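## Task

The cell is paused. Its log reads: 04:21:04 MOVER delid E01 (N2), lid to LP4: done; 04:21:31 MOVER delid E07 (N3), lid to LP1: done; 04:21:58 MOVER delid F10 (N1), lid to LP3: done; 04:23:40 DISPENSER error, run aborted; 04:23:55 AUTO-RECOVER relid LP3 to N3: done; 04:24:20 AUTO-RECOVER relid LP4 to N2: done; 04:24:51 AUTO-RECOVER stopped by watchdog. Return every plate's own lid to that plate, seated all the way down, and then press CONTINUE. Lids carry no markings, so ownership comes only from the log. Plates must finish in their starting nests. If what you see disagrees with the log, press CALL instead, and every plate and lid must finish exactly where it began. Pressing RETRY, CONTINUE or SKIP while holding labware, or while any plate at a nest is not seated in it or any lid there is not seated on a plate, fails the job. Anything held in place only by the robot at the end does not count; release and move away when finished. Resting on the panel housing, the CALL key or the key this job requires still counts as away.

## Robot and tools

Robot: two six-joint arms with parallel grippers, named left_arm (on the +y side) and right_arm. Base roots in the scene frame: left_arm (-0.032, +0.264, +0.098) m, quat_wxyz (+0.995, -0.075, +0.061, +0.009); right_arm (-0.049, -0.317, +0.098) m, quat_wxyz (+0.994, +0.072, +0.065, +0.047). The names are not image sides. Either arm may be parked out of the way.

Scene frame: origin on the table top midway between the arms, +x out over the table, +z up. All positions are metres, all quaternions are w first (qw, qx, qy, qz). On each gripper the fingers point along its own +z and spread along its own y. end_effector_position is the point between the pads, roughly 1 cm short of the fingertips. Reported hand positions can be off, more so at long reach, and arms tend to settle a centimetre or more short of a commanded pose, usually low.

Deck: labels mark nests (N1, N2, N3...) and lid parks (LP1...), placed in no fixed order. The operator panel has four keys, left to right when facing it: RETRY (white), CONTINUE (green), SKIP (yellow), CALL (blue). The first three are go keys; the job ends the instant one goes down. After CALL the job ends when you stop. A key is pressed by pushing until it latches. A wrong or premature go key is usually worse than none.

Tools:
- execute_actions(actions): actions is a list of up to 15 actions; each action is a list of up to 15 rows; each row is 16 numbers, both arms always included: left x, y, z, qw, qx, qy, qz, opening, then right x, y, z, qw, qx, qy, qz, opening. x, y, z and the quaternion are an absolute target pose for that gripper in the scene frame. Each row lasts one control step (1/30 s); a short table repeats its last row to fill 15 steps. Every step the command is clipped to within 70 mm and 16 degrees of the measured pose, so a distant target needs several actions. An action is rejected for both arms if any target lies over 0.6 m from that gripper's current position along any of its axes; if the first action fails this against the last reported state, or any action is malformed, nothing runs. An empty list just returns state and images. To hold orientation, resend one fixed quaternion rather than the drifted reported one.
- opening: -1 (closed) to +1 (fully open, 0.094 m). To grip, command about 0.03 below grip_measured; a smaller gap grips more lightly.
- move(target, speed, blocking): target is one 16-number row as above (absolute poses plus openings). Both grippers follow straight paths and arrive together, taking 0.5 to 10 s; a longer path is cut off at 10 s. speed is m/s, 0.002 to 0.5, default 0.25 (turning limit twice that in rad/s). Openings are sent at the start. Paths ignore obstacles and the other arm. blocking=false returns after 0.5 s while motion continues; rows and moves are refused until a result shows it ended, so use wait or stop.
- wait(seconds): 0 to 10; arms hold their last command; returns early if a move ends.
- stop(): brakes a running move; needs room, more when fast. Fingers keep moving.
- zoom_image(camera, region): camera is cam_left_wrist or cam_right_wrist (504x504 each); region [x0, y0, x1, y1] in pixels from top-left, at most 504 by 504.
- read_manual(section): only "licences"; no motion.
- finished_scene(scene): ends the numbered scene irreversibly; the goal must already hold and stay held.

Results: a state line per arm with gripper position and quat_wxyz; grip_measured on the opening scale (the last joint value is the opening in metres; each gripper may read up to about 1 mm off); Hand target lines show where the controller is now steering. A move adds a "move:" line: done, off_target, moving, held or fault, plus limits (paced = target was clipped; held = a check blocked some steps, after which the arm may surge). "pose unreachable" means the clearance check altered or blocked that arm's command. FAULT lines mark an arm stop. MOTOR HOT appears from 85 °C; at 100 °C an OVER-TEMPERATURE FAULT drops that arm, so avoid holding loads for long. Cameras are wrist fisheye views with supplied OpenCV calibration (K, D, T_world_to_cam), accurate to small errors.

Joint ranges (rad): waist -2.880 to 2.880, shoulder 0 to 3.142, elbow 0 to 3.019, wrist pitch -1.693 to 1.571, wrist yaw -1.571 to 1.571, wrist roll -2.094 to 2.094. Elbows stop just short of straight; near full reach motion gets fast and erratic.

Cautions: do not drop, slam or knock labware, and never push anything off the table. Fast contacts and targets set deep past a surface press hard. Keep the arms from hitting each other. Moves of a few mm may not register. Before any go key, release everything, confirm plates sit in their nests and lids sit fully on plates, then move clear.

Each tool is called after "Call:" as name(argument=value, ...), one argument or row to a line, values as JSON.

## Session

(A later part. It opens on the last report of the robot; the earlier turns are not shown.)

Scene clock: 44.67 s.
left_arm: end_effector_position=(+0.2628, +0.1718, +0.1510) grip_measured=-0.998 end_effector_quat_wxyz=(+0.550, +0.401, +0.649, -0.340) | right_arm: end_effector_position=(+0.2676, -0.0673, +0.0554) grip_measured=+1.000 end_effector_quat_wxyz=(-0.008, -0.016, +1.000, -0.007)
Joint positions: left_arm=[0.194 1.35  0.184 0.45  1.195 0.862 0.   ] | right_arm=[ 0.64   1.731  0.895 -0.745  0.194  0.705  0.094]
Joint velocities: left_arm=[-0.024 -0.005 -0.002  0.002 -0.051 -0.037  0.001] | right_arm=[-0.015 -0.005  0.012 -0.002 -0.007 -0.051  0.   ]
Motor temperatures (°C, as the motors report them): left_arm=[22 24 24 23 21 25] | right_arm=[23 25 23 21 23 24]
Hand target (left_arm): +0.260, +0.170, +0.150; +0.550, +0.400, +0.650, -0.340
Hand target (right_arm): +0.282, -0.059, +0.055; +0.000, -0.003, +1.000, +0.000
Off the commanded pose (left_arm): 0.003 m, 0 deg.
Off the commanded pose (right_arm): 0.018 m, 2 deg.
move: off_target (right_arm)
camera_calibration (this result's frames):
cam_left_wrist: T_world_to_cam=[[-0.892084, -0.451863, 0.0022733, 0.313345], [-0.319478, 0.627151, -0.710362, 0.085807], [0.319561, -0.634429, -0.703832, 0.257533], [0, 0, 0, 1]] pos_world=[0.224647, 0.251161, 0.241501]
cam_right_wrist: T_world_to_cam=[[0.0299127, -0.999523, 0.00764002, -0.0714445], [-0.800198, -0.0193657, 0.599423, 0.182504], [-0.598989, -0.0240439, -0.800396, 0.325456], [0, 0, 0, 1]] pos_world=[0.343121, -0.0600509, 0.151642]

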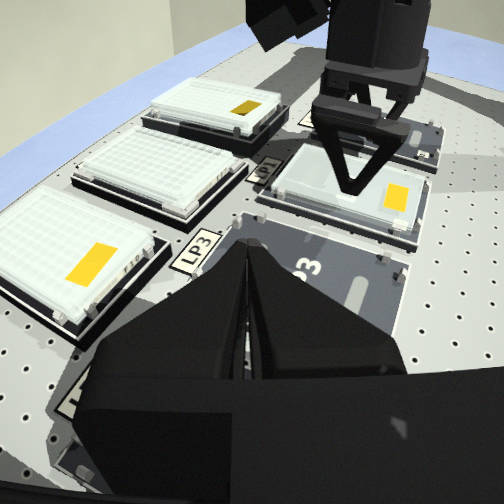

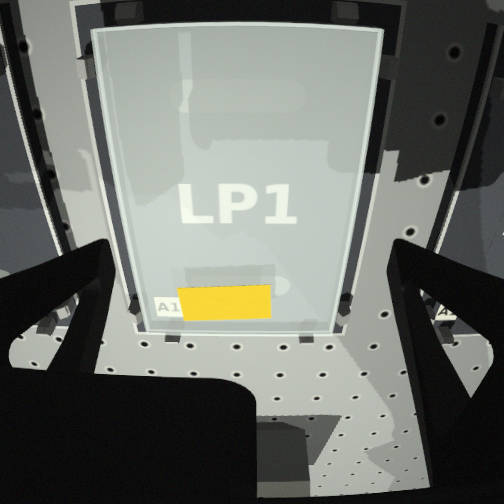

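Call:
execute_actions(
  actions=[
    [[0.26,0.17,0.15,0.55,0.4,0.65,-0.34,-1,0.285,-0.054,0.048,0.004,-0.003,1,0.003,1]],
    [[0.26,0.17,0.15,0.55,0.4,0.65,-0.34,-1,0.285,-0.054,0.040,0.004,-0.003,1,0.003,1]],
    [[0.26,0.17,0.15,0.55,0.4,0.65,-0.34,-1,0.285,-0.054,0.034,0.004,-0.003,1,0.003,1]],
  ],
)

Scene clock: 46.27 s.
left_arm: end_effector_position=(+0.2628, +0.1718, +0.1510) grip_measured=-0.998 end_effector_quat_wxyz=(+0.550, +0.401, +0.650, -0.340) | right_arm: end_effector_position=(+0.2725, -0.0586, +0.0390) grip_measured=+1.000 end_effector_quat_wxyz=(+0.001, -0.014, +1.000, +0.000)
Joint positions: left_arm=[0.194 1.35  0.184 0.45  1.194 0.862 0.   ] | right_arm=[ 0.64   1.777  0.898 -0.681  0.194  0.706  0.094]
Joint velocities: left_arm=[-0.005  0.005 -0.012 -0.012 -0.007 -0.022 -0.   ] | right_arm=[-0.005  0.005 -0.007  0.002 -0.022 -0.022  0.   ]
Motor temperatures (°C, as the motors report them): left_arm=[22 24 23 23 21 25] | right_arm=[23 25 23 21 22 24]
Hand target (left_arm): +0.260, +0.170, +0.150; +0.550, +0.400, +0.650, -0.340
Hand target (right_arm): +0.285, -0.054, +0.034; +0.004, -0.003, +1.000, +0.003
Off the commanded pose (left_arm): 0.003 m, 0 deg.
Off the commanded pose (right_arm): 0.014 m, 1 deg.
camera_calibration (this result's frames):
cam_left_wrist: T_world_to_cam=[[-0.891944, -0.452138, 0.00260738, 0.313348], [-0.319976, 0.62713, -0.710157, 0.0858699], [0.319454, -0.634255, -0.704039, 0.257533], [0, 0, 0, 1]] pos_world=[0.224695, 0.251166, 0.241477]
cam_right_wrist: T_world_to_cam=[[0.0251809, -0.999661, -0.00668525, -0.0608606], [-0.810025, -0.0243222, 0.58589, 0.199364], [-0.585854, -0.00933802, -0.810363, 0.313113], [0, 0, 0, 1]] pos_world=[0.346461, -0.0530671, 0.136523]

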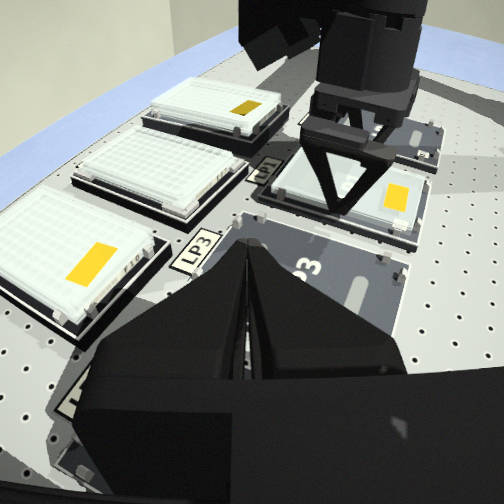

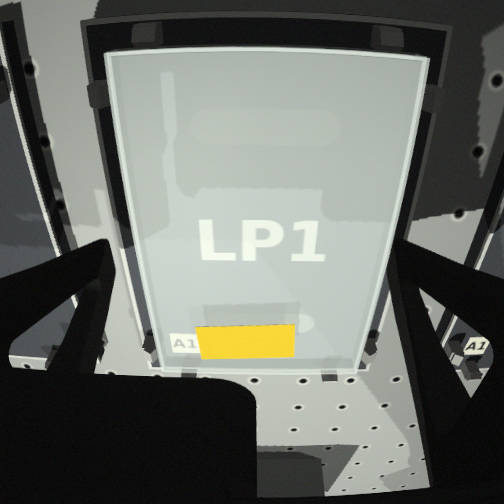

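Call:
execute_actions(
  actions=[
    [[0.26,0.17,0.15,0.55,0.4,0.65,-0.34,-1,0.287,-0.060,0.034,0.002,-0.003,1,0.001,1]],
    [[0.26,0.17,0.15,0.55,0.4,0.65,-0.34,-1,0.287,-0.062,0.033,0.002,-0.003,1,0.001,1]],
  ],
)

Scene clock: 47.33 s.
left_arm: end_effector_position=(+0.2628, +0.1718, +0.1510) grip_measured=-0.998 end_effector_quat_wxyz=(+0.550, +0.401, +0.650, -0.340) | right_arm: end_effector_position=(+0.2761, -0.0634, +0.0378) grip_measured=+1.000 end_effector_quat_wxyz=(-0.000, -0.007, +1.000, -0.001)
Joint positions: left_arm=[0.194 1.35  0.184 0.45  1.194 0.862 0.   ] | right_arm=[ 0.625  1.777  0.898 -0.681  0.194  0.706  0.094]
Joint velocities: left_arm=[-0.015 -0.005 -0.012 -0.007 -0.037  0.007 -0.   ] | right_arm=[-0.015 -0.015 -0.007 -0.002 -0.11   0.007  0.   ]
Motor temperatures (°C, as the motors report them): left_arm=[22 24 23 23 21 25] | right_arm=[23 25 23 21 22 24]
Hand target (left_arm): +0.260, +0.170, +0.150; +0.550, +0.400, +0.650, -0.340
Hand target (right_arm): +0.287, -0.062, +0.033; +0.002, -0.003, +1.000, +0.001
Off the commanded pose (left_arm): 0.003 m, 0 deg.
Off the commanded pose (right_arm): 0.012 m, 1 deg.
camera_calibration (this result's frames):
cam_left_wrist: T_world_to_cam=[[-0.891944, -0.452138, 0.00260738, 0.313348], [-0.319976, 0.62713, -0.710157, 0.0858699], [0.319454, -0.634255, -0.704039, 0.257533], [0, 0, 0, 1]] pos_world=[0.224695, 0.251166, 0.241477]
cam_right_wrist: T_world_to_cam=[[0.010575, -0.999933, -0.00468667, -0.0618535], [-0.809093, -0.0113107, 0.587571, 0.203375], [-0.587585, -0.00242162, -0.809159, 0.315107], [0, 0, 0, 1]] pos_world=[0.350355, -0.058786, 0.135184]

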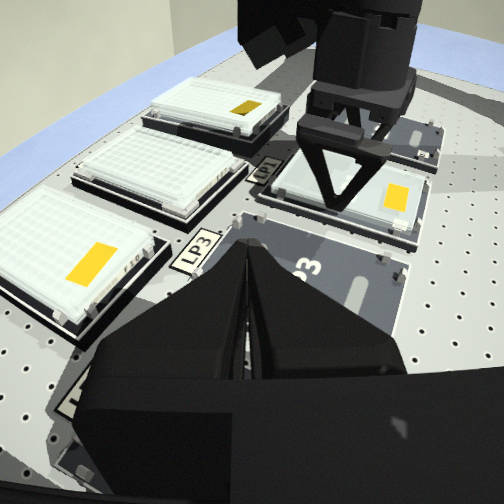

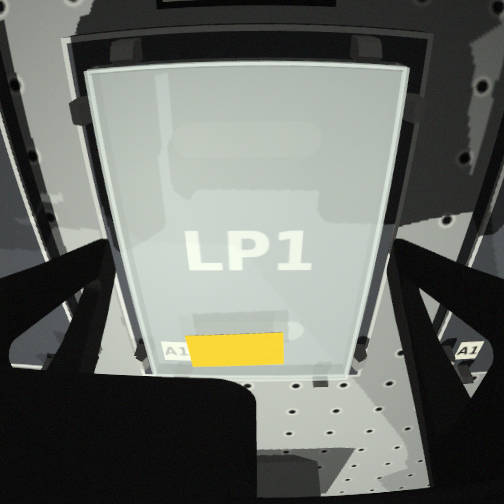

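Call:
execute_actions(
  actions=[
    [[0.26,0.17,0.15,0.55,0.4,0.65,-0.34,-1,0.286,-0.063,0.028,-0.003,-0.012,1,-0.002,1]],
    [[0.26,0.17,0.15,0.55,0.4,0.65,-0.34,-1,0.285,-0.063,0.025,-0.004,-0.014,1,-0.003,1]],
  ],
)

Scene clock: 48.37 s.
left_arm: end_effector_position=(+0.2628, +0.1718, +0.1510) grip_measured=-0.998 end_effector_quat_wxyz=(+0.550, +0.401, +0.650, -0.340) | right_arm: end_effector_position=(+0.2753, -0.0647, +0.0321) grip_measured=+1.000 end_effector_quat_wxyz=(-0.004, -0.015, +1.000, -0.004)
Joint positions: left_arm=[0.194 1.35  0.184 0.45  1.194 0.862 0.   ] | right_arm=[ 0.621  1.791  0.898 -0.675  0.194  0.687  0.094]
Joint velocities: left_arm=[-0.005  0.005  0.002  0.002 -0.066  0.037 -0.001] | right_arm=[ 0.005 -0.015 -0.002  0.002 -0.066 -0.037  0.   ]
Motor temperatures (°C, as the motors report them): left_arm=[22 24 23 23 21 25] | right_arm=[23 25 23 21 22 24]
Hand target (left_arm): +0.260, +0.170, +0.150; +0.550, +0.400, +0.650, -0.340
Hand target (right_arm): +0.285, -0.063, +0.025; -0.004, -0.014, +1.000, -0.003
Off the commanded pose (left_arm): 0.003 m, 0 deg.
Off the commanded pose (right_arm): 0.012 m, 0 deg.
camera_calibration (this result's frames):
cam_left_wrist: T_world_to_cam=[[-0.891944, -0.452138, 0.00260738, 0.313348], [-0.319976, 0.62713, -0.710157, 0.0858699], [0.319454, -0.634255, -0.704039, 0.257533], [0, 0, 0, 1]] pos_world=[0.224695, 0.251166, 0.241477]
cam_right_wrist: T_world_to_cam=[[0.0275822, -0.999619, 0.00127217, -0.0680664], [-0.804625, -0.0214466, 0.593396, 0.203973], [-0.593142, -0.0173907, -0.80491, 0.310465], [0, 0, 0, 1]] pos_world=[0.350149, -0.0582667, 0.128947]

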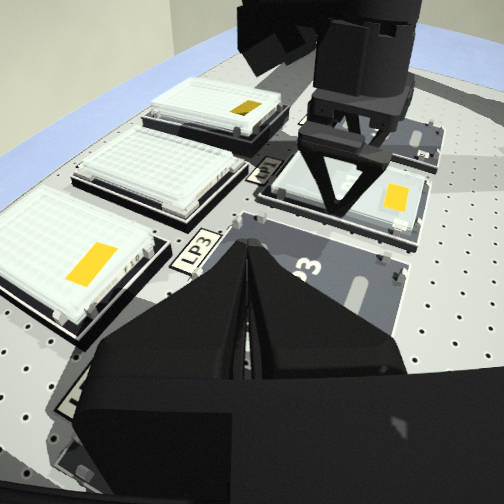

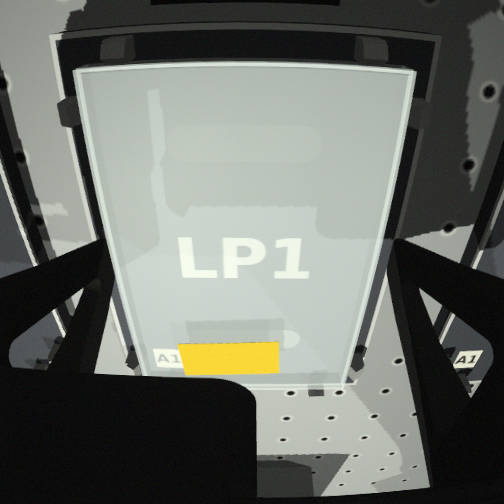

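Call:
execute_actions(
  actions=[
    [[0.26,0.17,0.15,0.55,0.4,0.65,-0.34,-1,0.285,-0.060,0.024,-0.002,-0.014,1,-0.001,0.9]],
    [[0.26,0.17,0.15,0.55,0.4,0.65,-0.34,-1,0.28,-0.059,0.031,-0.002,-0.014,1,-0.001,0.75]],
  ],
)

Call:
move(
  target=[0.26,0.17,0.15,0.55,0.4,0.65,-0.34,-1,0.285,-0.055,0.085,0,-0.014,1,0,0.75],
  speed=0.06,
)

Scene clock: 49.47 s.
left_arm: end_effector_position=(+0.2628, +0.1718, +0.1510) grip_measured=-0.998 end_effector_quat_wxyz=(+0.550, +0.401, +0.650, -0.340) | right_arm: end_effector_position=(+0.2762, -0.0628, +0.0321) grip_measured=+0.784 end_effector_quat_wxyz=(-0.003, -0.015, +1.000, -0.001)
Joint positions: left_arm=[0.194 1.35  0.184 0.45  1.194 0.862 0.   ] | right_arm=[ 0.622  1.792  0.9   -0.67   0.191  0.687  0.084]
Joint velocities: left_arm=[ 0.005 -0.005 -0.017  0.007  0.037 -0.007 -0.001] | right_arm=[ 0.005 -0.015  0.002 -0.002 -0.022 -0.007  0.001]
Motor temperatures (°C, as the motors report them): left_arm=[22 23 23 23 21 25] | right_arm=[23 25 24 21 22 24]
Hand target (left_arm): +0.260, +0.170, +0.150; +0.550, +0.400, +0.650, -0.340
Hand target (right_arm): +0.280, -0.059, +0.031; -0.002, -0.014, +1.000, -0.001
Off the commanded pose (left_arm): 0.003 m, 0 deg.
Off the commanded pose (right_arm): 0.005 m, 0 deg.
camera_calibration (this result's frames):
cam_left_wrist: T_world_to_cam=[[-0.891944, -0.452138, 0.00260738, 0.313348], [-0.319976, 0.62713, -0.710157, 0.0858699], [0.319454, -0.634255, -0.704039, 0.257533], [0, 0, 0, 1]] pos_world=[0.224695, 0.251166, 0.241477]
cam_right_wrist: T_world_to_cam=[[0.027208, -0.999619, -0.00474795, -0.0658857], [-0.80602, -0.0247475, 0.59137, 0.205002], [-0.591262, -0.0122631, -0.806386, 0.310854], [0, 0, 0, 1]] pos_world=[0.350825, -0.0569752, 0.129123]

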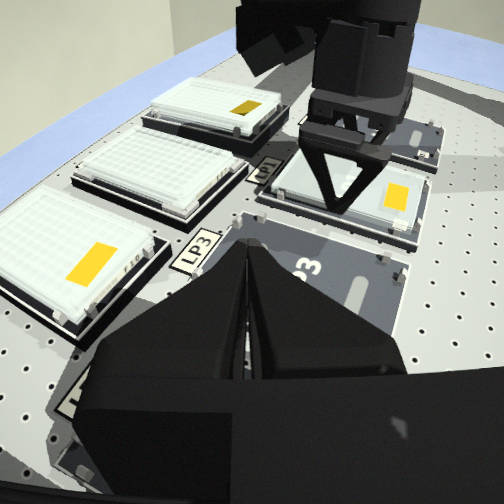

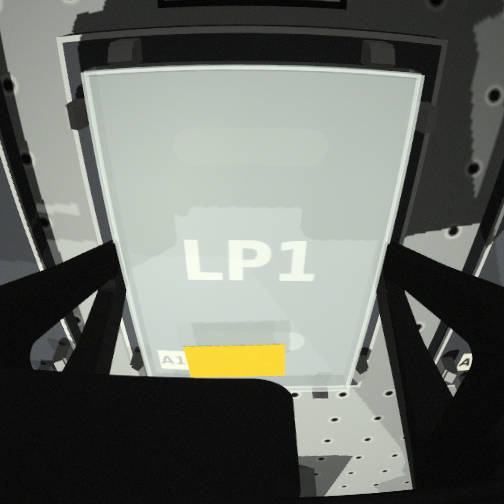

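Scene clock: 50.73 s.
left_arm: end_effector_position=(+0.2628, +0.1718, +0.1510) grip_measured=-0.998 end_effector_quat_wxyz=(+0.550, +0.401, +0.650, -0.340) | right_arm: end_effector_position=(+0.2725, -0.0688, +0.0688) grip_measured=+0.784 end_effector_quat_wxyz=(-0.018, -0.018, +1.000, -0.013)
Joint positions: left_arm=[0.194 1.35  0.184 0.45  1.194 0.862 0.   ] | right_arm=[ 0.634  1.718  0.928 -0.814  0.191  0.699  0.084]
Joint velocities: left_arm=[-0.024 -0.015 -0.007 -0.007 -0.007  0.007  0.001] | right_arm=[ 0.005  0.005 -0.007  0.002  0.022  0.037  0.002]
Motor temperatures (°C, as the motors report them): left_arm=[22 23 23 23 21 25] | right_arm=[23 25 24 21 22 24]
Hand target (left_arm): +0.260, +0.170, +0.150; +0.550, +0.400, +0.650, -0.340
Hand target (right_arm): +0.285, -0.055, +0.085; +0.000, -0.014, +1.000, +0.000
Off the commanded pose (left_arm): 0.003 m, 0 deg.
Off the commanded pose (right_arm): 0.025 m, 3 deg.
move: off_target (right_arm)
camera_calibration (this result's frames):
cam_left_wrist: T_world_to_cam=[[-0.891944, -0.452138, 0.00260738, 0.313348], [-0.319976, 0.62713, -0.710157, 0.0858699], [0.319454, -0.634255, -0.704039, 0.257533], [0, 0, 0, 1]] pos_world=[0.224695, 0.251166, 0.241477]
cam_right_wrist: T_world_to_cam=[[0.0344283, -0.999221, 0.0193063, -0.075194], [-0.788204, -0.0152707, 0.615225, 0.174231], [-0.61445, -0.0363985, -0.788115, 0.341577], [0, 0, 0, 1]] pos_world=[0.3498, -0.0600419, 0.163463]

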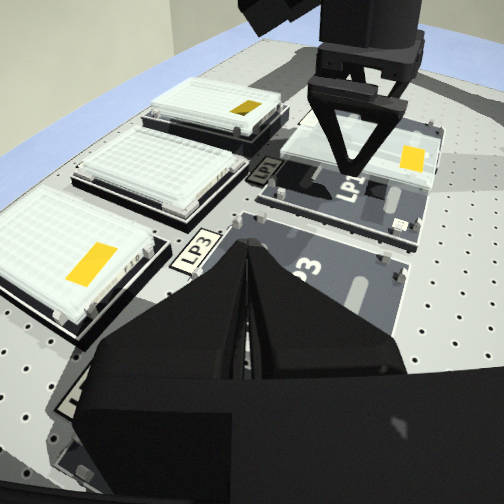

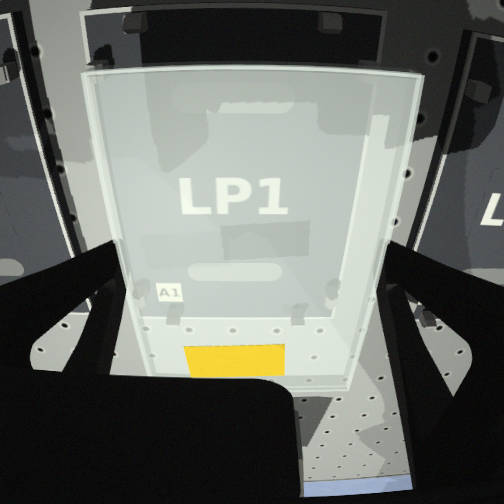

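Call:
move(
  target=[0.26,0.17,0.15,0.55,0.4,0.65,-0.34,-1,0.45,0.005,0.115,0.005,-0.005,1,0.004,0.755],
  speed=0.15,
)

Call:
move(
  target=[0.26,0.17,0.15,0.55,0.4,0.65,-0.34,-1,0.462,0.012,0.07,0.005,-0.005,1,0.004,0.755],
  speed=0.07,
)

Scene clock: 52.50 s.
left_arm: end_effector_position=(+0.2628, +0.1718, +0.1510) grip_measured=-0.998 end_effector_quat_wxyz=(+0.550, +0.401, +0.650, -0.340) | right_arm: end_effector_position=(+0.4359, +0.0046, +0.1200) grip_measured=+0.784 end_effector_quat_wxyz=(+0.007, -0.005, +1.000, +0.006)
Joint positions: left_arm=[0.194 1.35  0.184 0.45  1.194 0.862 0.   ] | right_arm=[ 0.56   1.955  1.495 -1.066  0.191  0.639  0.084]
Joint velocities: left_arm=[-0.015  0.005  0.012 -0.002 -0.037 -0.037  0.001] | right_arm=[-0.015  0.005  0.002 -0.017 -0.051 -0.022  0.001]
Motor temperatures (°C, as the motors report them): left_arm=[22 23 23 23 21 25] | right_arm=[23 25 24 21 22 24]
Hand target (left_arm): +0.260, +0.170, +0.150; +0.550, +0.400, +0.650, -0.340
Hand target (right_arm): +0.449, +0.005, +0.114; +0.005, -0.005, +1.000, +0.004
Off the commanded pose (left_arm): 0.003 m, 0 deg.
Off the commanded pose (right_arm): 0.015 m, 0 deg.
move: off_target (right_arm)
camera_calibration (this result's frames):
cam_left_wrist: T_world_to_cam=[[-0.891944, -0.452138, 0.00260738, 0.313348], [-0.319976, 0.62713, -0.710157, 0.0858699], [0.319454, -0.634255, -0.704039, 0.257533], [0, 0, 0, 1]] pos_world=[0.224695, 0.251166, 0.241477]
cam_right_wrist: T_world_to_cam=[[0.00728797, -0.999805, -0.0183301, 0.00790901], [-0.817122, -0.0165207, 0.576228, 0.289956], [-0.576419, 0.0107784, -0.817083, 0.471697], [0, 0, 0, 1]] pos_world=[0.508767, 0.00761361, 0.21848]

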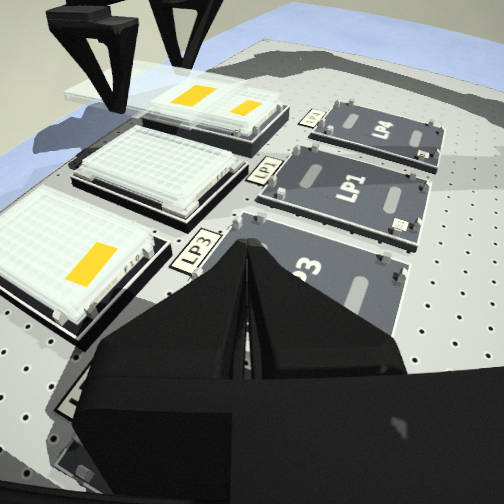

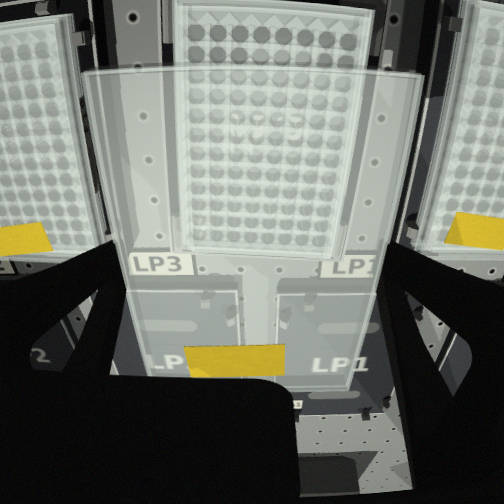

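Scene clock: 53.87 s.
left_arm: end_effector_position=(+0.2628, +0.1718, +0.1510) grip_measured=-0.998 end_effector_quat_wxyz=(+0.550, +0.401, +0.650, -0.340) | right_arm: end_effector_position=(+0.4424, +0.0079, +0.0729) grip_measured=+0.784 end_effector_quat_wxyz=(-0.004, -0.008, +1.000, -0.002)
Joint positions: left_arm=[0.194 1.35  0.184 0.45  1.194 0.862 0.   ] | right_arm=[ 0.542  2.046  1.51  -1.015  0.191  0.621  0.084]
Joint velocities: left_arm=[ 0.005 -0.005 -0.002 -0.012 -0.007 -0.022 -0.001] | right_arm=[-0.015 -0.005 -0.012 -0.002 -0.081 -0.037 -0.   ]
Motor temperatures (°C, as the motors report them): left_arm=[22 23 23 23 21 25] | right_arm=[23 25 24 21 22 24]
Hand target (left_arm): +0.260, +0.170, +0.150; +0.550, +0.400, +0.650, -0.340
Hand target (right_arm): +0.461, +0.011, +0.070; +0.005, -0.005, +1.000, +0.004
Off the commanded pose (left_arm): 0.003 m, 0 deg.
Off the commanded pose (right_arm): 0.020 m, 1 deg.
move: off_target (right_arm)
camera_calibration (this result's frames):
cam_left_wrist: T_world_to_cam=[[-0.891944, -0.452138, 0.00260738, 0.313348], [-0.319976, 0.62713, -0.710157, 0.0858699], [0.319454, -0.634255, -0.704039, 0.257533], [0, 0, 0, 1]] pos_world=[0.224695, 0.251166, 0.241477]
cam_right_wrist: T_world_to_cam=[[0.0129115, -0.999915, -0.00151907, 0.00658592], [-0.804283, -0.011288, 0.594139, 0.315435], [-0.594106, -0.00644945, -0.804361, 0.443979], [0, 0, 0, 1]] pos_world=[0.517385, 0.0130094, 0.169717]

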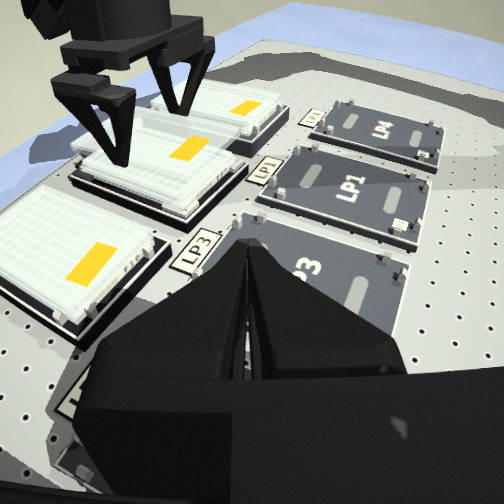

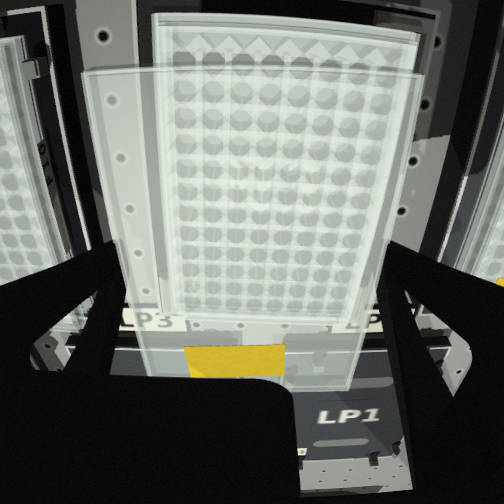

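Call:
execute_actions(
  actions=[
    [[0.26,0.17,0.15,0.55,0.4,0.65,-0.34,-1,0.467,0.006,0.066,0.005,0.008,1,0.004,0.755]],
    [[0.26,0.17,0.15,0.55,0.4,0.65,-0.34,-1,0.469,0.001,0.061,0.005,0.017,1,0.004,0.755]],
    [[0.26,0.17,0.15,0.55,0.4,0.65,-0.34,-1,0.469,0.001,0.058,0.005,0.017,1,0.004,0.755]],
  ],
)

Scene clock: 55.47 s.
left_arm: end_effector_position=(+0.2628, +0.1718, +0.1510) grip_measured=-0.998 end_effector_quat_wxyz=(+0.550, +0.401, +0.650, -0.340) | right_arm: end_effector_position=(+0.4535, +0.0000, +0.0683) grip_measured=+0.784 end_effector_quat_wxyz=(+0.002, +0.005, +1.000, +0.002)
Joint positions: left_arm=[0.194 1.35  0.184 0.45  1.194 0.862 0.   ] | right_arm=[ 0.519  2.05   1.51  -0.991  0.191  0.621  0.084]
Joint velocities: left_arm=[-0.024 -0.005 -0.012 -0.002 -0.066 -0.051 -0.   ] | right_arm=[-0.015 -0.005  0.017 -0.007 -0.037  0.007 -0.   ]
Motor temperatures (°C, as the motors report them): left_arm=[22 23 23 23 21 25] | right_arm=[23 25 24 21 22 24]
Hand target (left_arm): +0.260, +0.170, +0.150; +0.550, +0.400, +0.650, -0.340
Hand target (right_arm): +0.468, +0.000, +0.058; +0.005, +0.017, +1.000, +0.004
Off the commanded pose (left_arm): 0.003 m, 0 deg.
Off the commanded pose (right_arm): 0.019 m, 1 deg.
camera_calibration (this result's frames):
cam_left_wrist: T_world_to_cam=[[-0.891944, -0.452138, 0.00260738, 0.313348], [-0.319976, 0.62713, -0.710157, 0.0858699], [0.319454, -0.634255, -0.704039, 0.257533], [0, 0, 0, 1]] pos_world=[0.224695, 0.251166, 0.241477]
cam_right_wrist: T_world_to_cam=[[-0.0132569, -0.999865, -0.00974226, 0.0109742], [-0.811843, 0.00507516, 0.583853, 0.331181], [-0.583725, 0.0156493, -0.811801, 0.442543], [0, 0, 0, 1]] pos_world=[0.527336, 0.00236649, 0.166002]

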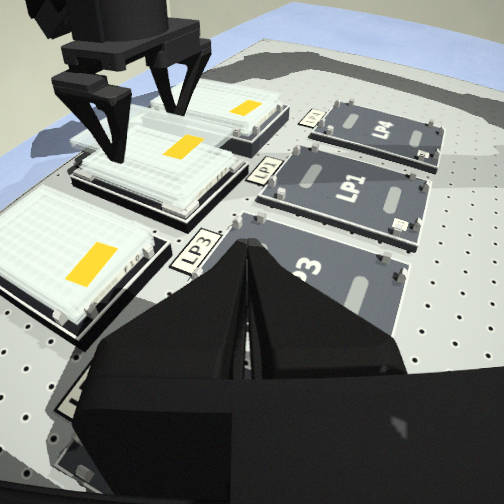

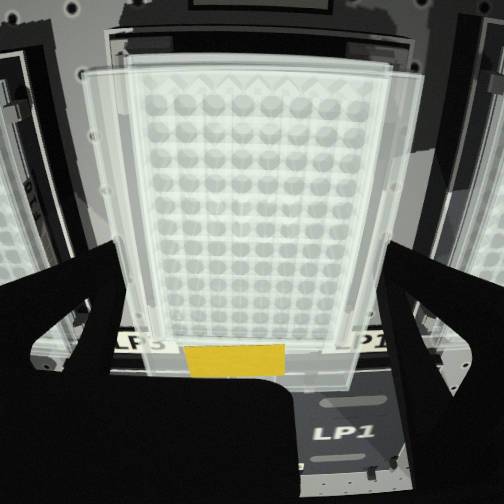

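Call:
execute_actions(
  actions=[
    [[0.26,0.17,0.15,0.55,0.4,0.65,-0.34,-1,0.467,0.001,0.053,0.001,0.021,1,0.002,0.755]],
    [[0.26,0.17,0.15,0.55,0.4,0.65,-0.34,-1,0.465,0.001,0.048,-0.003,0.022,1,0,0.755]],
  ],
)

Scene clock: 56.53 s.
left_arm: end_effector_position=(+0.2628, +0.1718, +0.1510) grip_measured=-0.998 end_effector_quat_wxyz=(+0.550, +0.401, +0.650, -0.340) | right_arm: end_effector_position=(+0.4502, +0.0001, +0.0583) grip_measured=+0.784 end_effector_quat_wxyz=(-0.005, +0.006, +1.000, -0.003)
Joint positions: left_arm=[0.194 1.35  0.184 0.45  1.194 0.862 0.   ] | right_arm=[ 0.519  2.068  1.51  -0.991  0.191  0.625  0.084]
Joint velocities: left_arm=[-0.015 -0.005  0.002 -0.002 -0.051 -0.007 -0.001] | right_arm=[-0.005 -0.005  0.007 -0.012  0.037  0.007 -0.   ]
Motor temperatures (°C, as the motors report them): left_arm=[22 23 23 23 21 25] | right_arm=[23 25 24 21 22 24]
Hand target (left_arm): +0.260, +0.170, +0.150; +0.550, +0.400, +0.650, -0.340
Hand target (right_arm): +0.464, +0.000, +0.048; -0.003, +0.022, +1.000, +0.000
Off the commanded pose (left_arm): 0.003 m, 0 deg.
Off the commanded pose (right_arm): 0.018 m, 2 deg.
camera_calibration (this result's frames):
cam_left_wrist: T_world_to_cam=[[-0.891944, -0.452138, 0.00260738, 0.313348], [-0.319976, 0.62713, -0.710157, 0.0858699], [0.319454, -0.634255, -0.704039, 0.257533], [0, 0, 0, 1]] pos_world=[0.224695, 0.251166, 0.241477]
cam_right_wrist: T_world_to_cam=[[-0.0142507, -0.999898, 0.000123657, 0.0107629], [-0.803701, 0.0115281, 0.594922, 0.330016], [-0.594863, 0.00837869, -0.803784, 0.437085], [0, 0, 0, 1]] pos_world=[0.525393, 0.00329518, 0.154987]

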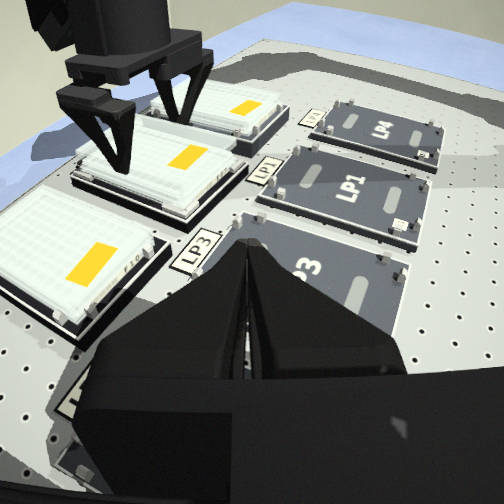

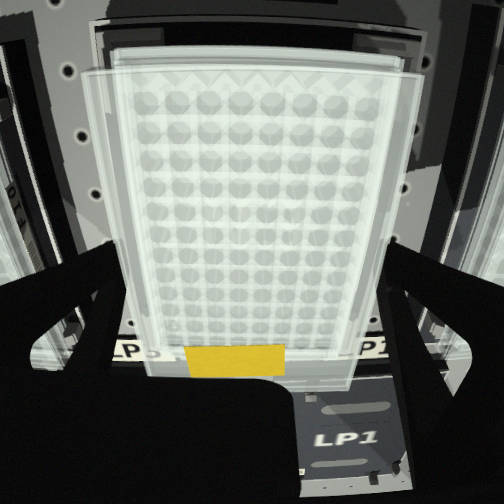

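Call:
execute_actions(
  actions=[
    [[0.26,0.17,0.15,0.55,0.4,0.65,-0.34,-1,0.469,-0.001,0.0465,0,0.025,1,0.002,0.755]],
    [[0.26,0.17,0.15,0.55,0.4,0.65,-0.34,-1,0.469,-0.001,0.0455,0,0.025,1,0.002,0.755]],
  ],
)

Scene clock: 57.63 s.
left_arm: end_effector_position=(+0.2628, +0.1718, +0.1510) grip_measured=-0.998 end_effector_quat_wxyz=(+0.550, +0.401, +0.650, -0.340) | right_arm: end_effector_position=(+0.4545, -0.0025, +0.0563) grip_measured=+0.784 end_effector_quat_wxyz=(-0.002, +0.011, +1.000, -0.001)
Joint positions: left_arm=[0.194 1.35  0.184 0.45  1.194 0.862 0.   ] | right_arm=[ 0.511  2.07   1.51  -0.98   0.19   0.625  0.084]
Joint velocities: left_arm=[ 0.005  0.015 -0.002 -0.002  0.007 -0.037 -0.001] | right_arm=[-0.024 -0.005 -0.012  0.007  0.095 -0.007  0.001]
Motor temperatures (°C, as the motors report them): left_arm=[22 23 23 23 21 25] | right_arm=[23 25 24 21 22 24]
Hand target (left_arm): +0.260, +0.170, +0.150; +0.550, +0.400, +0.650, -0.340
Hand target (right_arm): +0.468, -0.001, +0.046; +0.000, +0.025, +1.000, +0.002
Off the commanded pose (left_arm): 0.003 m, 0 deg.
Off the commanded pose (right_arm): 0.018 m, 2 deg.
camera_calibration (this result's frames):
cam_left_wrist: T_world_to_cam=[[-0.891944, -0.452138, 0.00260738, 0.313348], [-0.319976, 0.62713, -0.710157, 0.0858699], [0.319454, -0.634255, -0.704039, 0.257533], [0, 0, 0, 1]] pos_world=[0.224695, 0.251166, 0.241477]
cam_right_wrist: T_world_to_cam=[[-0.0242155, -0.999698, -0.00427939, 0.0130086], [-0.807126, 0.0170247, 0.590133, 0.336582], [-0.589882, 0.0177444, -0.807295, 0.436028], [0, 0, 0, 1]] pos_world=[0.529185, -0.000462563, 0.15343]

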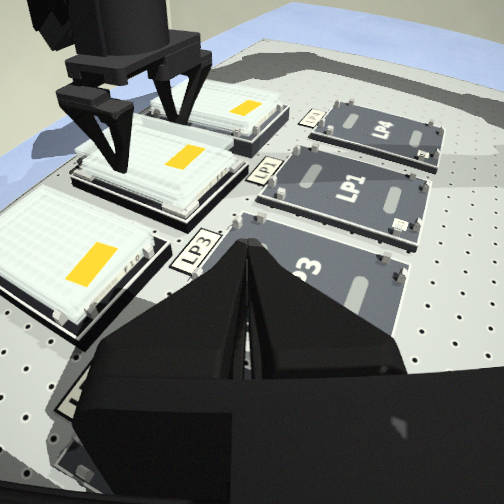

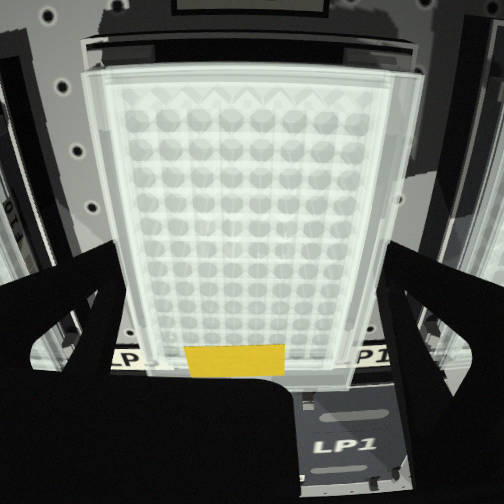

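Call:
execute_actions(
  actions=[
    [[0.26,0.17,0.15,0.55,0.4,0.65,-0.34,-1,0.4648,0.0055,0.047,0,0.018,1,0.002,0.755]],
  ],
)

Scene clock: 58.17 s.
left_arm: end_effector_position=(+0.2628, +0.1718, +0.1510) grip_measured=-0.998 end_effector_quat_wxyz=(+0.550, +0.401, +0.650, -0.340) | right_arm: end_effector_position=(+0.4544, -0.0025, +0.0558) grip_measured=+0.784 end_effector_quat_wxyz=(-0.002, +0.011, +1.000, -0.001)
Joint positions: left_arm=[0.194 1.35  0.184 0.45  1.194 0.862 0.   ] | right_arm=[ 0.511  2.071  1.51  -0.98   0.19   0.625  0.084]
Joint velocities: left_arm=[-0.005 -0.005 -0.007 -0.017 -0.007  0.022 -0.   ] | right_arm=[-0.005 -0.015 -0.007  0.002 -0.022  0.007 -0.001]
Motor temperatures (°C, as the motors report them): left_arm=[22 23 23 23 21 25] | right_arm=[23 25 24 21 22 24]
Hand target (left_arm): +0.260, +0.170, +0.150; +0.550, +0.400, +0.650, -0.340
Hand target (right_arm): +0.464, +0.005, +0.047; +0.000, +0.018, +1.000, +0.002
Off the commanded pose (left_arm): 0.003 m, 0 deg.
Off the commanded pose (right_arm): 0.016 m, 1 deg.
camera_calibration (this result's frames):
cam_left_wrist: T_world_to_cam=[[-0.891944, -0.452138, 0.00260738, 0.313348], [-0.319976, 0.62713, -0.710157, 0.0858699], [0.319454, -0.634255, -0.704039, 0.257533], [0, 0, 0, 1]] pos_world=[0.224695, 0.251166, 0.241477]
cam_right_wrist: T_world_to_cam=[[-0.024073, -0.999703, -0.00384032, 0.0129098], [-0.806765, 0.0171581, 0.590624, 0.33652], [-0.590383, 0.0173163, -0.806938, 0.435803], [0, 0, 0, 1]] pos_world=[0.529093, -0.00041455, 0.152959]

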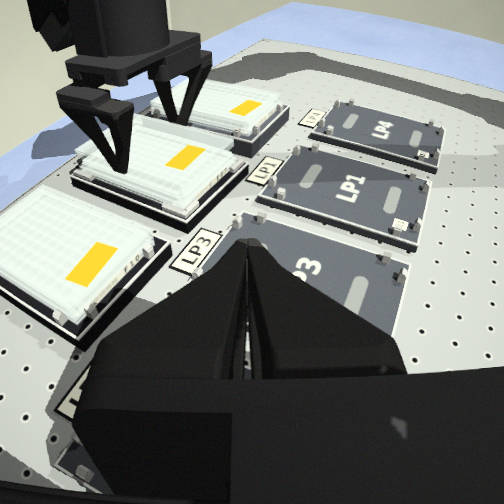

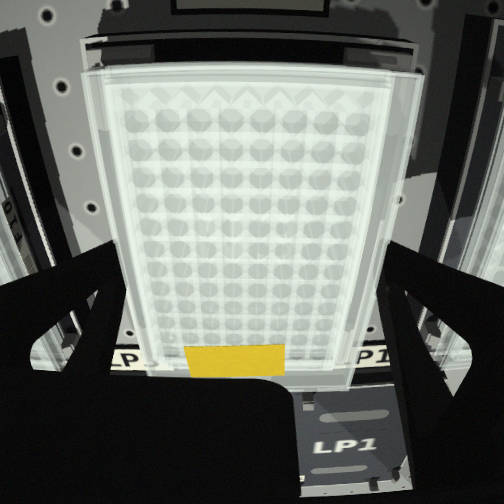

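Call:
execute_actions(
  actions=[
    [[0.26,0.17,0.15,0.55,0.4,0.65,-0.34,-1,0.4622,0.0095,0.0478,0,0.015,1,0.002,0.755]],
  ],
)

Scene clock: 58.70 s.
left_arm: end_effector_position=(+0.2628, +0.1718, +0.1510) grip_measured=-0.998 end_effector_quat_wxyz=(+0.550, +0.401, +0.650, -0.340) | right_arm: end_effector_position=(+0.4543, -0.0025, +0.0556) grip_measured=+0.784 end_effector_quat_wxyz=(-0.002, +0.011, +1.000, -0.001)
Joint positions: left_arm=[0.194 1.35  0.184 0.45  1.194 0.862 0.   ] | right_arm=[ 0.511  2.071  1.51  -0.98   0.19   0.625  0.084]
Joint velocities: left_arm=[-0.005 -0.005 -0.002  0.007  0.007  0.095 -0.001] | right_arm=[ 0.015 -0.005 -0.002  0.002 -0.037 -0.051  0.001]
Motor temperatures (°C, as the motors report them): left_arm=[22 23 23 23 21 25] | right_arm=[23 25 25 21 22 24]
Hand target (left_arm): +0.260, +0.170, +0.150; +0.550, +0.400, +0.650, -0.340
Hand target (right_arm): +0.462, +0.009, +0.048; +0.000, +0.015, +1.000, +0.002
Off the commanded pose (left_arm): 0.003 m, 0 deg.
Off the commanded pose (right_arm): 0.016 m, 1 deg.
camera_calibration (this result's frames):
cam_left_wrist: T_world_to_cam=[[-0.891944, -0.452138, 0.00260738, 0.313348], [-0.319976, 0.62713, -0.710157, 0.0858699], [0.319454, -0.634255, -0.704039, 0.257533], [0, 0, 0, 1]] pos_world=[0.224695, 0.251166, 0.241477]
cam_right_wrist: T_world_to_cam=[[-0.0240016, -0.999705, -0.00362082, 0.0128605], [-0.806583, 0.017225, 0.590869, 0.336488], [-0.590633, 0.0171023, -0.806759, 0.435691], [0, 0, 0, 1]] pos_world=[0.529048, -0.000390624, 0.152724]

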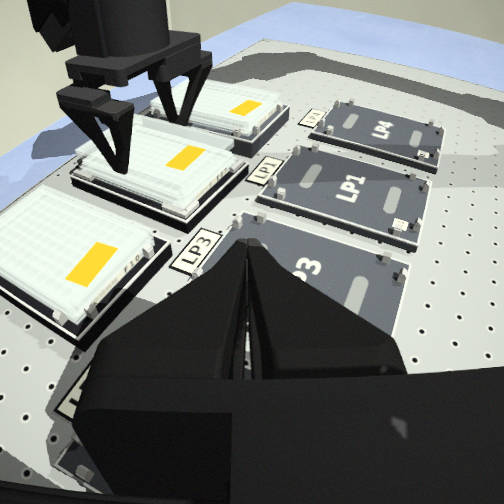

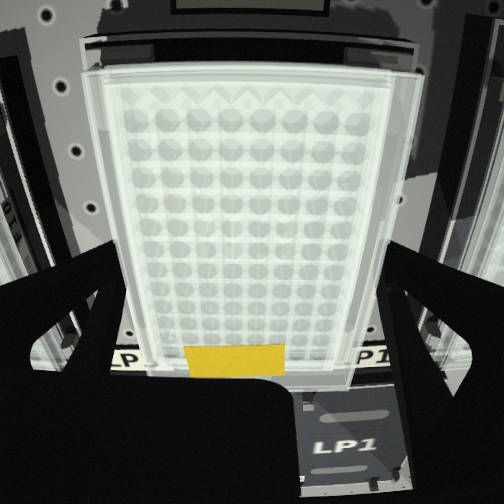

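Call:
execute_actions(
  actions=[
    [[0.26,0.17,0.15,0.55,0.4,0.65,-0.34,-1,0.4603,0.012,0.0485,0,0.013,1,0.002,0.755]],
  ],
)

Call:
wait(
  seconds=0.3,
)

Scene clock: 59.30 s.
left_arm: end_effector_position=(+0.2628, +0.1718, +0.1510) grip_measured=-0.998 end_effector_quat_wxyz=(+0.550, +0.401, +0.650, -0.340) | right_arm: end_effector_position=(+0.4543, -0.0025, +0.0556) grip_measured=+0.784 end_effector_quat_wxyz=(-0.002, +0.011, +1.000, -0.001)
Joint positions: left_arm=[0.194 1.35  0.184 0.45  1.194 0.862 0.   ] | right_arm=[ 0.511  2.071  1.51  -0.98   0.19   0.626  0.084]
Joint velocities: left_arm=[-0.015 -0.005  0.012  0.022 -0.037 -0.037 -0.   ] | right_arm=[ 0.005  0.005  0.012 -0.002 -0.007 -0.037 -0.001]
Motor temperatures (°C, as the motors report them): left_arm=[22 23 23 23 21 25] | right_arm=[23 25 25 21 22 24]
Hand target (left_arm): +0.260, +0.170, +0.150; +0.550, +0.400, +0.650, -0.340
Hand target (right_arm): +0.460, +0.012, +0.049; +0.000, +0.013, +1.000, +0.002
Off the commanded pose (left_arm): 0.003 m, 0 deg.
Off the commanded pose (right_arm): 0.017 m, 0 deg.
camera_calibration (this result's frames):
cam_left_wrist: T_world_to_cam=[[-0.891944, -0.452138, 0.00260738, 0.313348], [-0.319976, 0.62713, -0.710157, 0.0858699], [0.319454, -0.634255, -0.704039, 0.257533], [0, 0, 0, 1]] pos_world=[0.224695, 0.251166, 0.241477]
cam_right_wrist: T_world_to_cam=[[-0.0251457, -0.999677, -0.00361535, 0.01338], [-0.806565, 0.0181513, 0.590867, 0.336482], [-0.590611, 0.0177738, -0.806761, 0.435683], [0, 0, 0, 1]] pos_world=[0.52905, -0.000475608, 0.152724]

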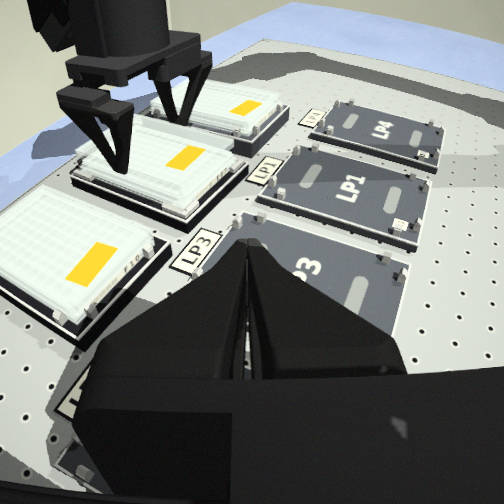

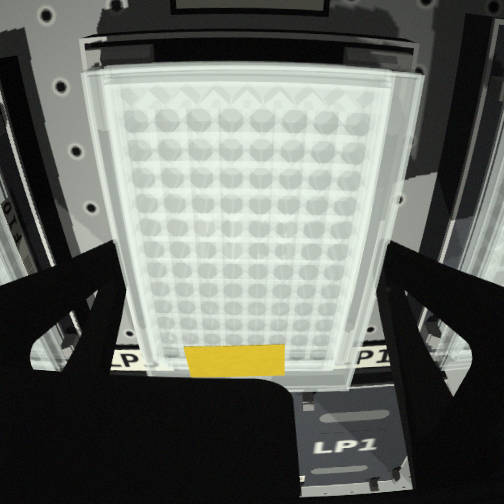

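Scene clock: 59.60 s.
left_arm: end_effector_position=(+0.2628, +0.1718, +0.1510) grip_measured=-0.998 end_effector_quat_wxyz=(+0.550, +0.401, +0.650, -0.340) | right_arm: end_effector_position=(+0.4543, -0.0025, +0.0556) grip_measured=+0.784 end_effector_quat_wxyz=(-0.002, +0.011, +1.000, -0.001)
Joint positions: left_arm=[0.194 1.35  0.184 0.45  1.194 0.862 0.   ] | right_arm=[ 0.511  2.071  1.51  -0.98   0.19   0.626  0.084]
Joint velocities: left_arm=[-0.005 -0.005 -0.017  0.002 -0.066  0.007  0.   ] | right_arm=[-0.005  0.005 -0.002 -0.007 -0.022 -0.007 -0.001]
Motor temperatures (°C, as the motors report them): left_arm=[22 23 23 23 21 25] | right_arm=[23 25 25 21 22 24]
Hand target (left_arm): +0.260, +0.170, +0.150; +0.550, +0.400, +0.650, -0.340
Hand target (right_arm): +0.460, +0.012, +0.049; +0.000, +0.013, +1.000, +0.002
Off the commanded pose (left_arm): 0.003 m, 0 deg.
Off the commanded pose (right_arm): 0.017 m, 0 deg.
wait: 0.30 s; at rest by 0.17 s
camera_calibration (this result's frames):
cam_left_wrist: T_world_to_cam=[[-0.891944, -0.452138, 0.00260738, 0.313348], [-0.319976, 0.62713, -0.710157, 0.0858699], [0.319454, -0.634255, -0.704039, 0.257533], [0, 0, 0, 1]] pos_world=[0.224695, 0.251166, 0.241477]
cam_right_wrist: T_world_to_cam=[[-0.0251457, -0.999677, -0.00361535, 0.01338], [-0.806565, 0.0181513, 0.590867, 0.336482], [-0.590611, 0.0177738, -0.806761, 0.435683], [0, 0, 0, 1]] pos_world=[0.52905, -0.000475608, 0.152724]

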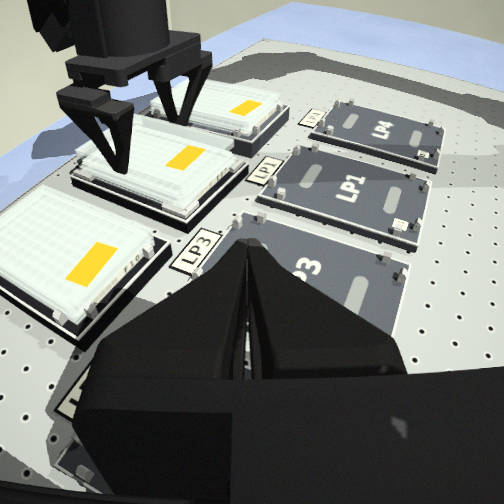

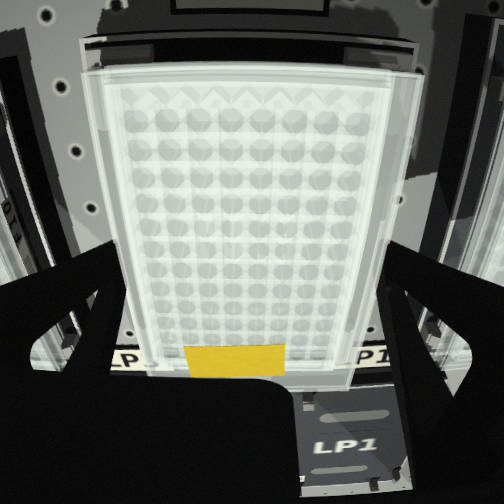

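Call:
execute_actions(
  actions=[
    [[0.26,0.17,0.15,0.55,0.4,0.65,-0.34,-1,0.4586,0.0145,0.049,0,0.010,1,0.002,0.755]],
  ],
)

Scene clock: 60.13 s.
left_arm: end_effector_position=(+0.2628, +0.1718, +0.1510) grip_measured=-0.998 end_effector_quat_wxyz=(+0.550, +0.401, +0.650, -0.340) | right_arm: end_effector_position=(+0.4540, -0.0020, +0.0558) grip_measured=+0.784 end_effector_quat_wxyz=(-0.002, +0.011, +1.000, -0.001)
Joint positions: left_arm=[0.194 1.35  0.184 0.45  1.194 0.862 0.   ] | right_arm=[ 0.512  2.071  1.51  -0.98   0.19   0.626  0.084]
Joint velocities: left_arm=[-0.024 -0.015 -0.017 -0.012 -0.007  0.007 -0.001] | right_arm=[ 0.015 -0.005  0.007  0.012 -0.066  0.007  0.   ]
Motor temperatures (°C, as the motors report them): left_arm=[22 23 23 23 21 25] | right_arm=[23 26 25 21 22 24]
Hand target (left_arm): +0.260, +0.170, +0.150; +0.550, +0.400, +0.650, -0.340
Hand target (right_arm): +0.458, +0.014, +0.049; +0.000, +0.010, +1.000, +0.002
Off the commanded pose (left_arm): 0.003 m, 0 deg.
Off the commanded pose (right_arm): 0.018 m, 0 deg.
camera_calibration (this result's frames):
cam_left_wrist: T_world_to_cam=[[-0.891944, -0.452138, 0.00260738, 0.313348], [-0.319976, 0.62713, -0.710157, 0.0858699], [0.319454, -0.634255, -0.704039, 0.257533], [0, 0, 0, 1]] pos_world=[0.224695, 0.251166, 0.241477]
cam_right_wrist: T_world_to_cam=[[-0.0240226, -0.999704, -0.0037757, 0.0134418], [-0.806677, 0.0171531, 0.590744, 0.336172], [-0.590504, 0.017237, -0.80685, 0.435526], [0, 0, 0, 1]] pos_world=[0.528685, 0.000164273, 0.152864]

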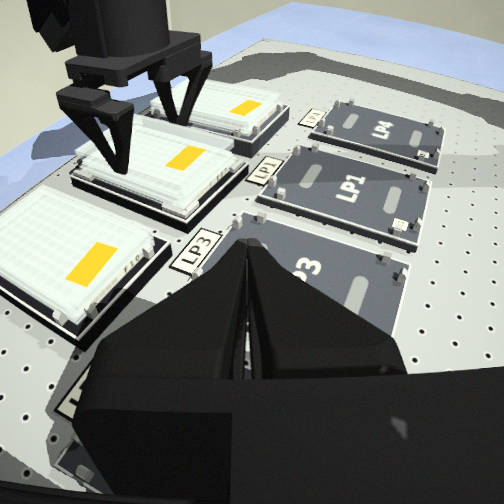

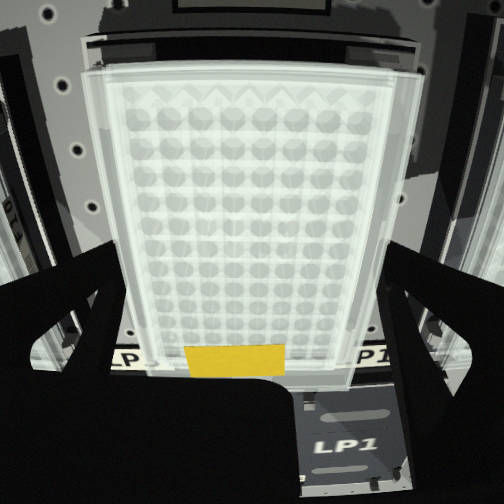

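Call:
execute_actions(
  actions=[
    [[0.26,0.17,0.15,0.55,0.4,0.65,-0.34,-1,0.4577,0.0158,0.049,0,0.009,1,0.002,0.755]],
    [[0.26,0.17,0.15,0.55,0.4,0.65,-0.34,-1,0.4567,0.0158,0.046,-0.002,0.009,1,0.0005,0.755]],
  ],
)

Scene clock: 61.20 s.
left_arm: end_effector_position=(+0.2628, +0.1718, +0.1510) grip_measured=-0.998 end_effector_quat_wxyz=(+0.550, +0.401, +0.650, -0.340) | right_arm: end_effector_position=(+0.4514, -0.0005, +0.0517) grip_measured=+0.784 end_effector_quat_wxyz=(-0.005, +0.009, +1.000, -0.003)
Joint positions: left_arm=[0.194 1.35  0.184 0.45  1.194 0.862 0.   ] | right_arm=[ 0.515  2.079  1.51  -0.98   0.19   0.626  0.084]
Joint velocities: left_arm=[-0.015 -0.005 -0.007 -0.022 -0.022  0.037  0.   ] | right_arm=[ 0.015  0.005  0.017 -0.007  0.051 -0.037  0.   ]
Motor temperatures (°C, as the motors report them): left_arm=[22 23 23 23 21 25] | right_arm=[23 26 25 21 22 24]
Hand target (left_arm): +0.260, +0.170, +0.150; +0.550, +0.400, +0.650, -0.340
Hand target (right_arm): +0.456, +0.015, +0.046; -0.002, +0.009, +1.000, +0.001
Off the commanded pose (left_arm): 0.003 m, 0 deg.
Off the commanded pose (right_arm): 0.018 m, 1 deg.
camera_calibration (this result's frames):
cam_left_wrist: T_world_to_cam=[[-0.891944, -0.452138, 0.00260738, 0.313348], [-0.319976, 0.62713, -0.710157, 0.0858699], [0.319454, -0.634255, -0.704039, 0.257533], [0, 0, 0, 1]] pos_world=[0.224695, 0.251166, 0.241477]
cam_right_wrist: T_world_to_cam=[[-0.0198971, -0.999802, 0.000414289, 0.0127477], [-0.803157, 0.0162304, 0.595547, 0.334697], [-0.595435, 0.0115169, -0.803321, 0.432733], [0, 0, 0, 1]] pos_world=[0.526732, 0.00232914, 0.148291]

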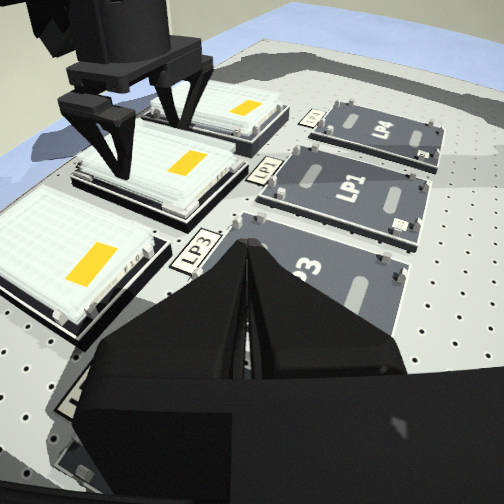

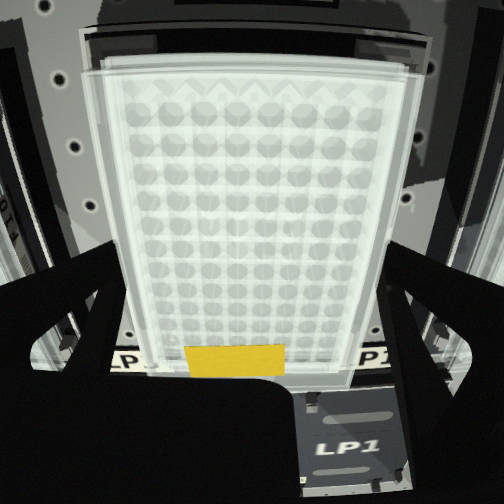

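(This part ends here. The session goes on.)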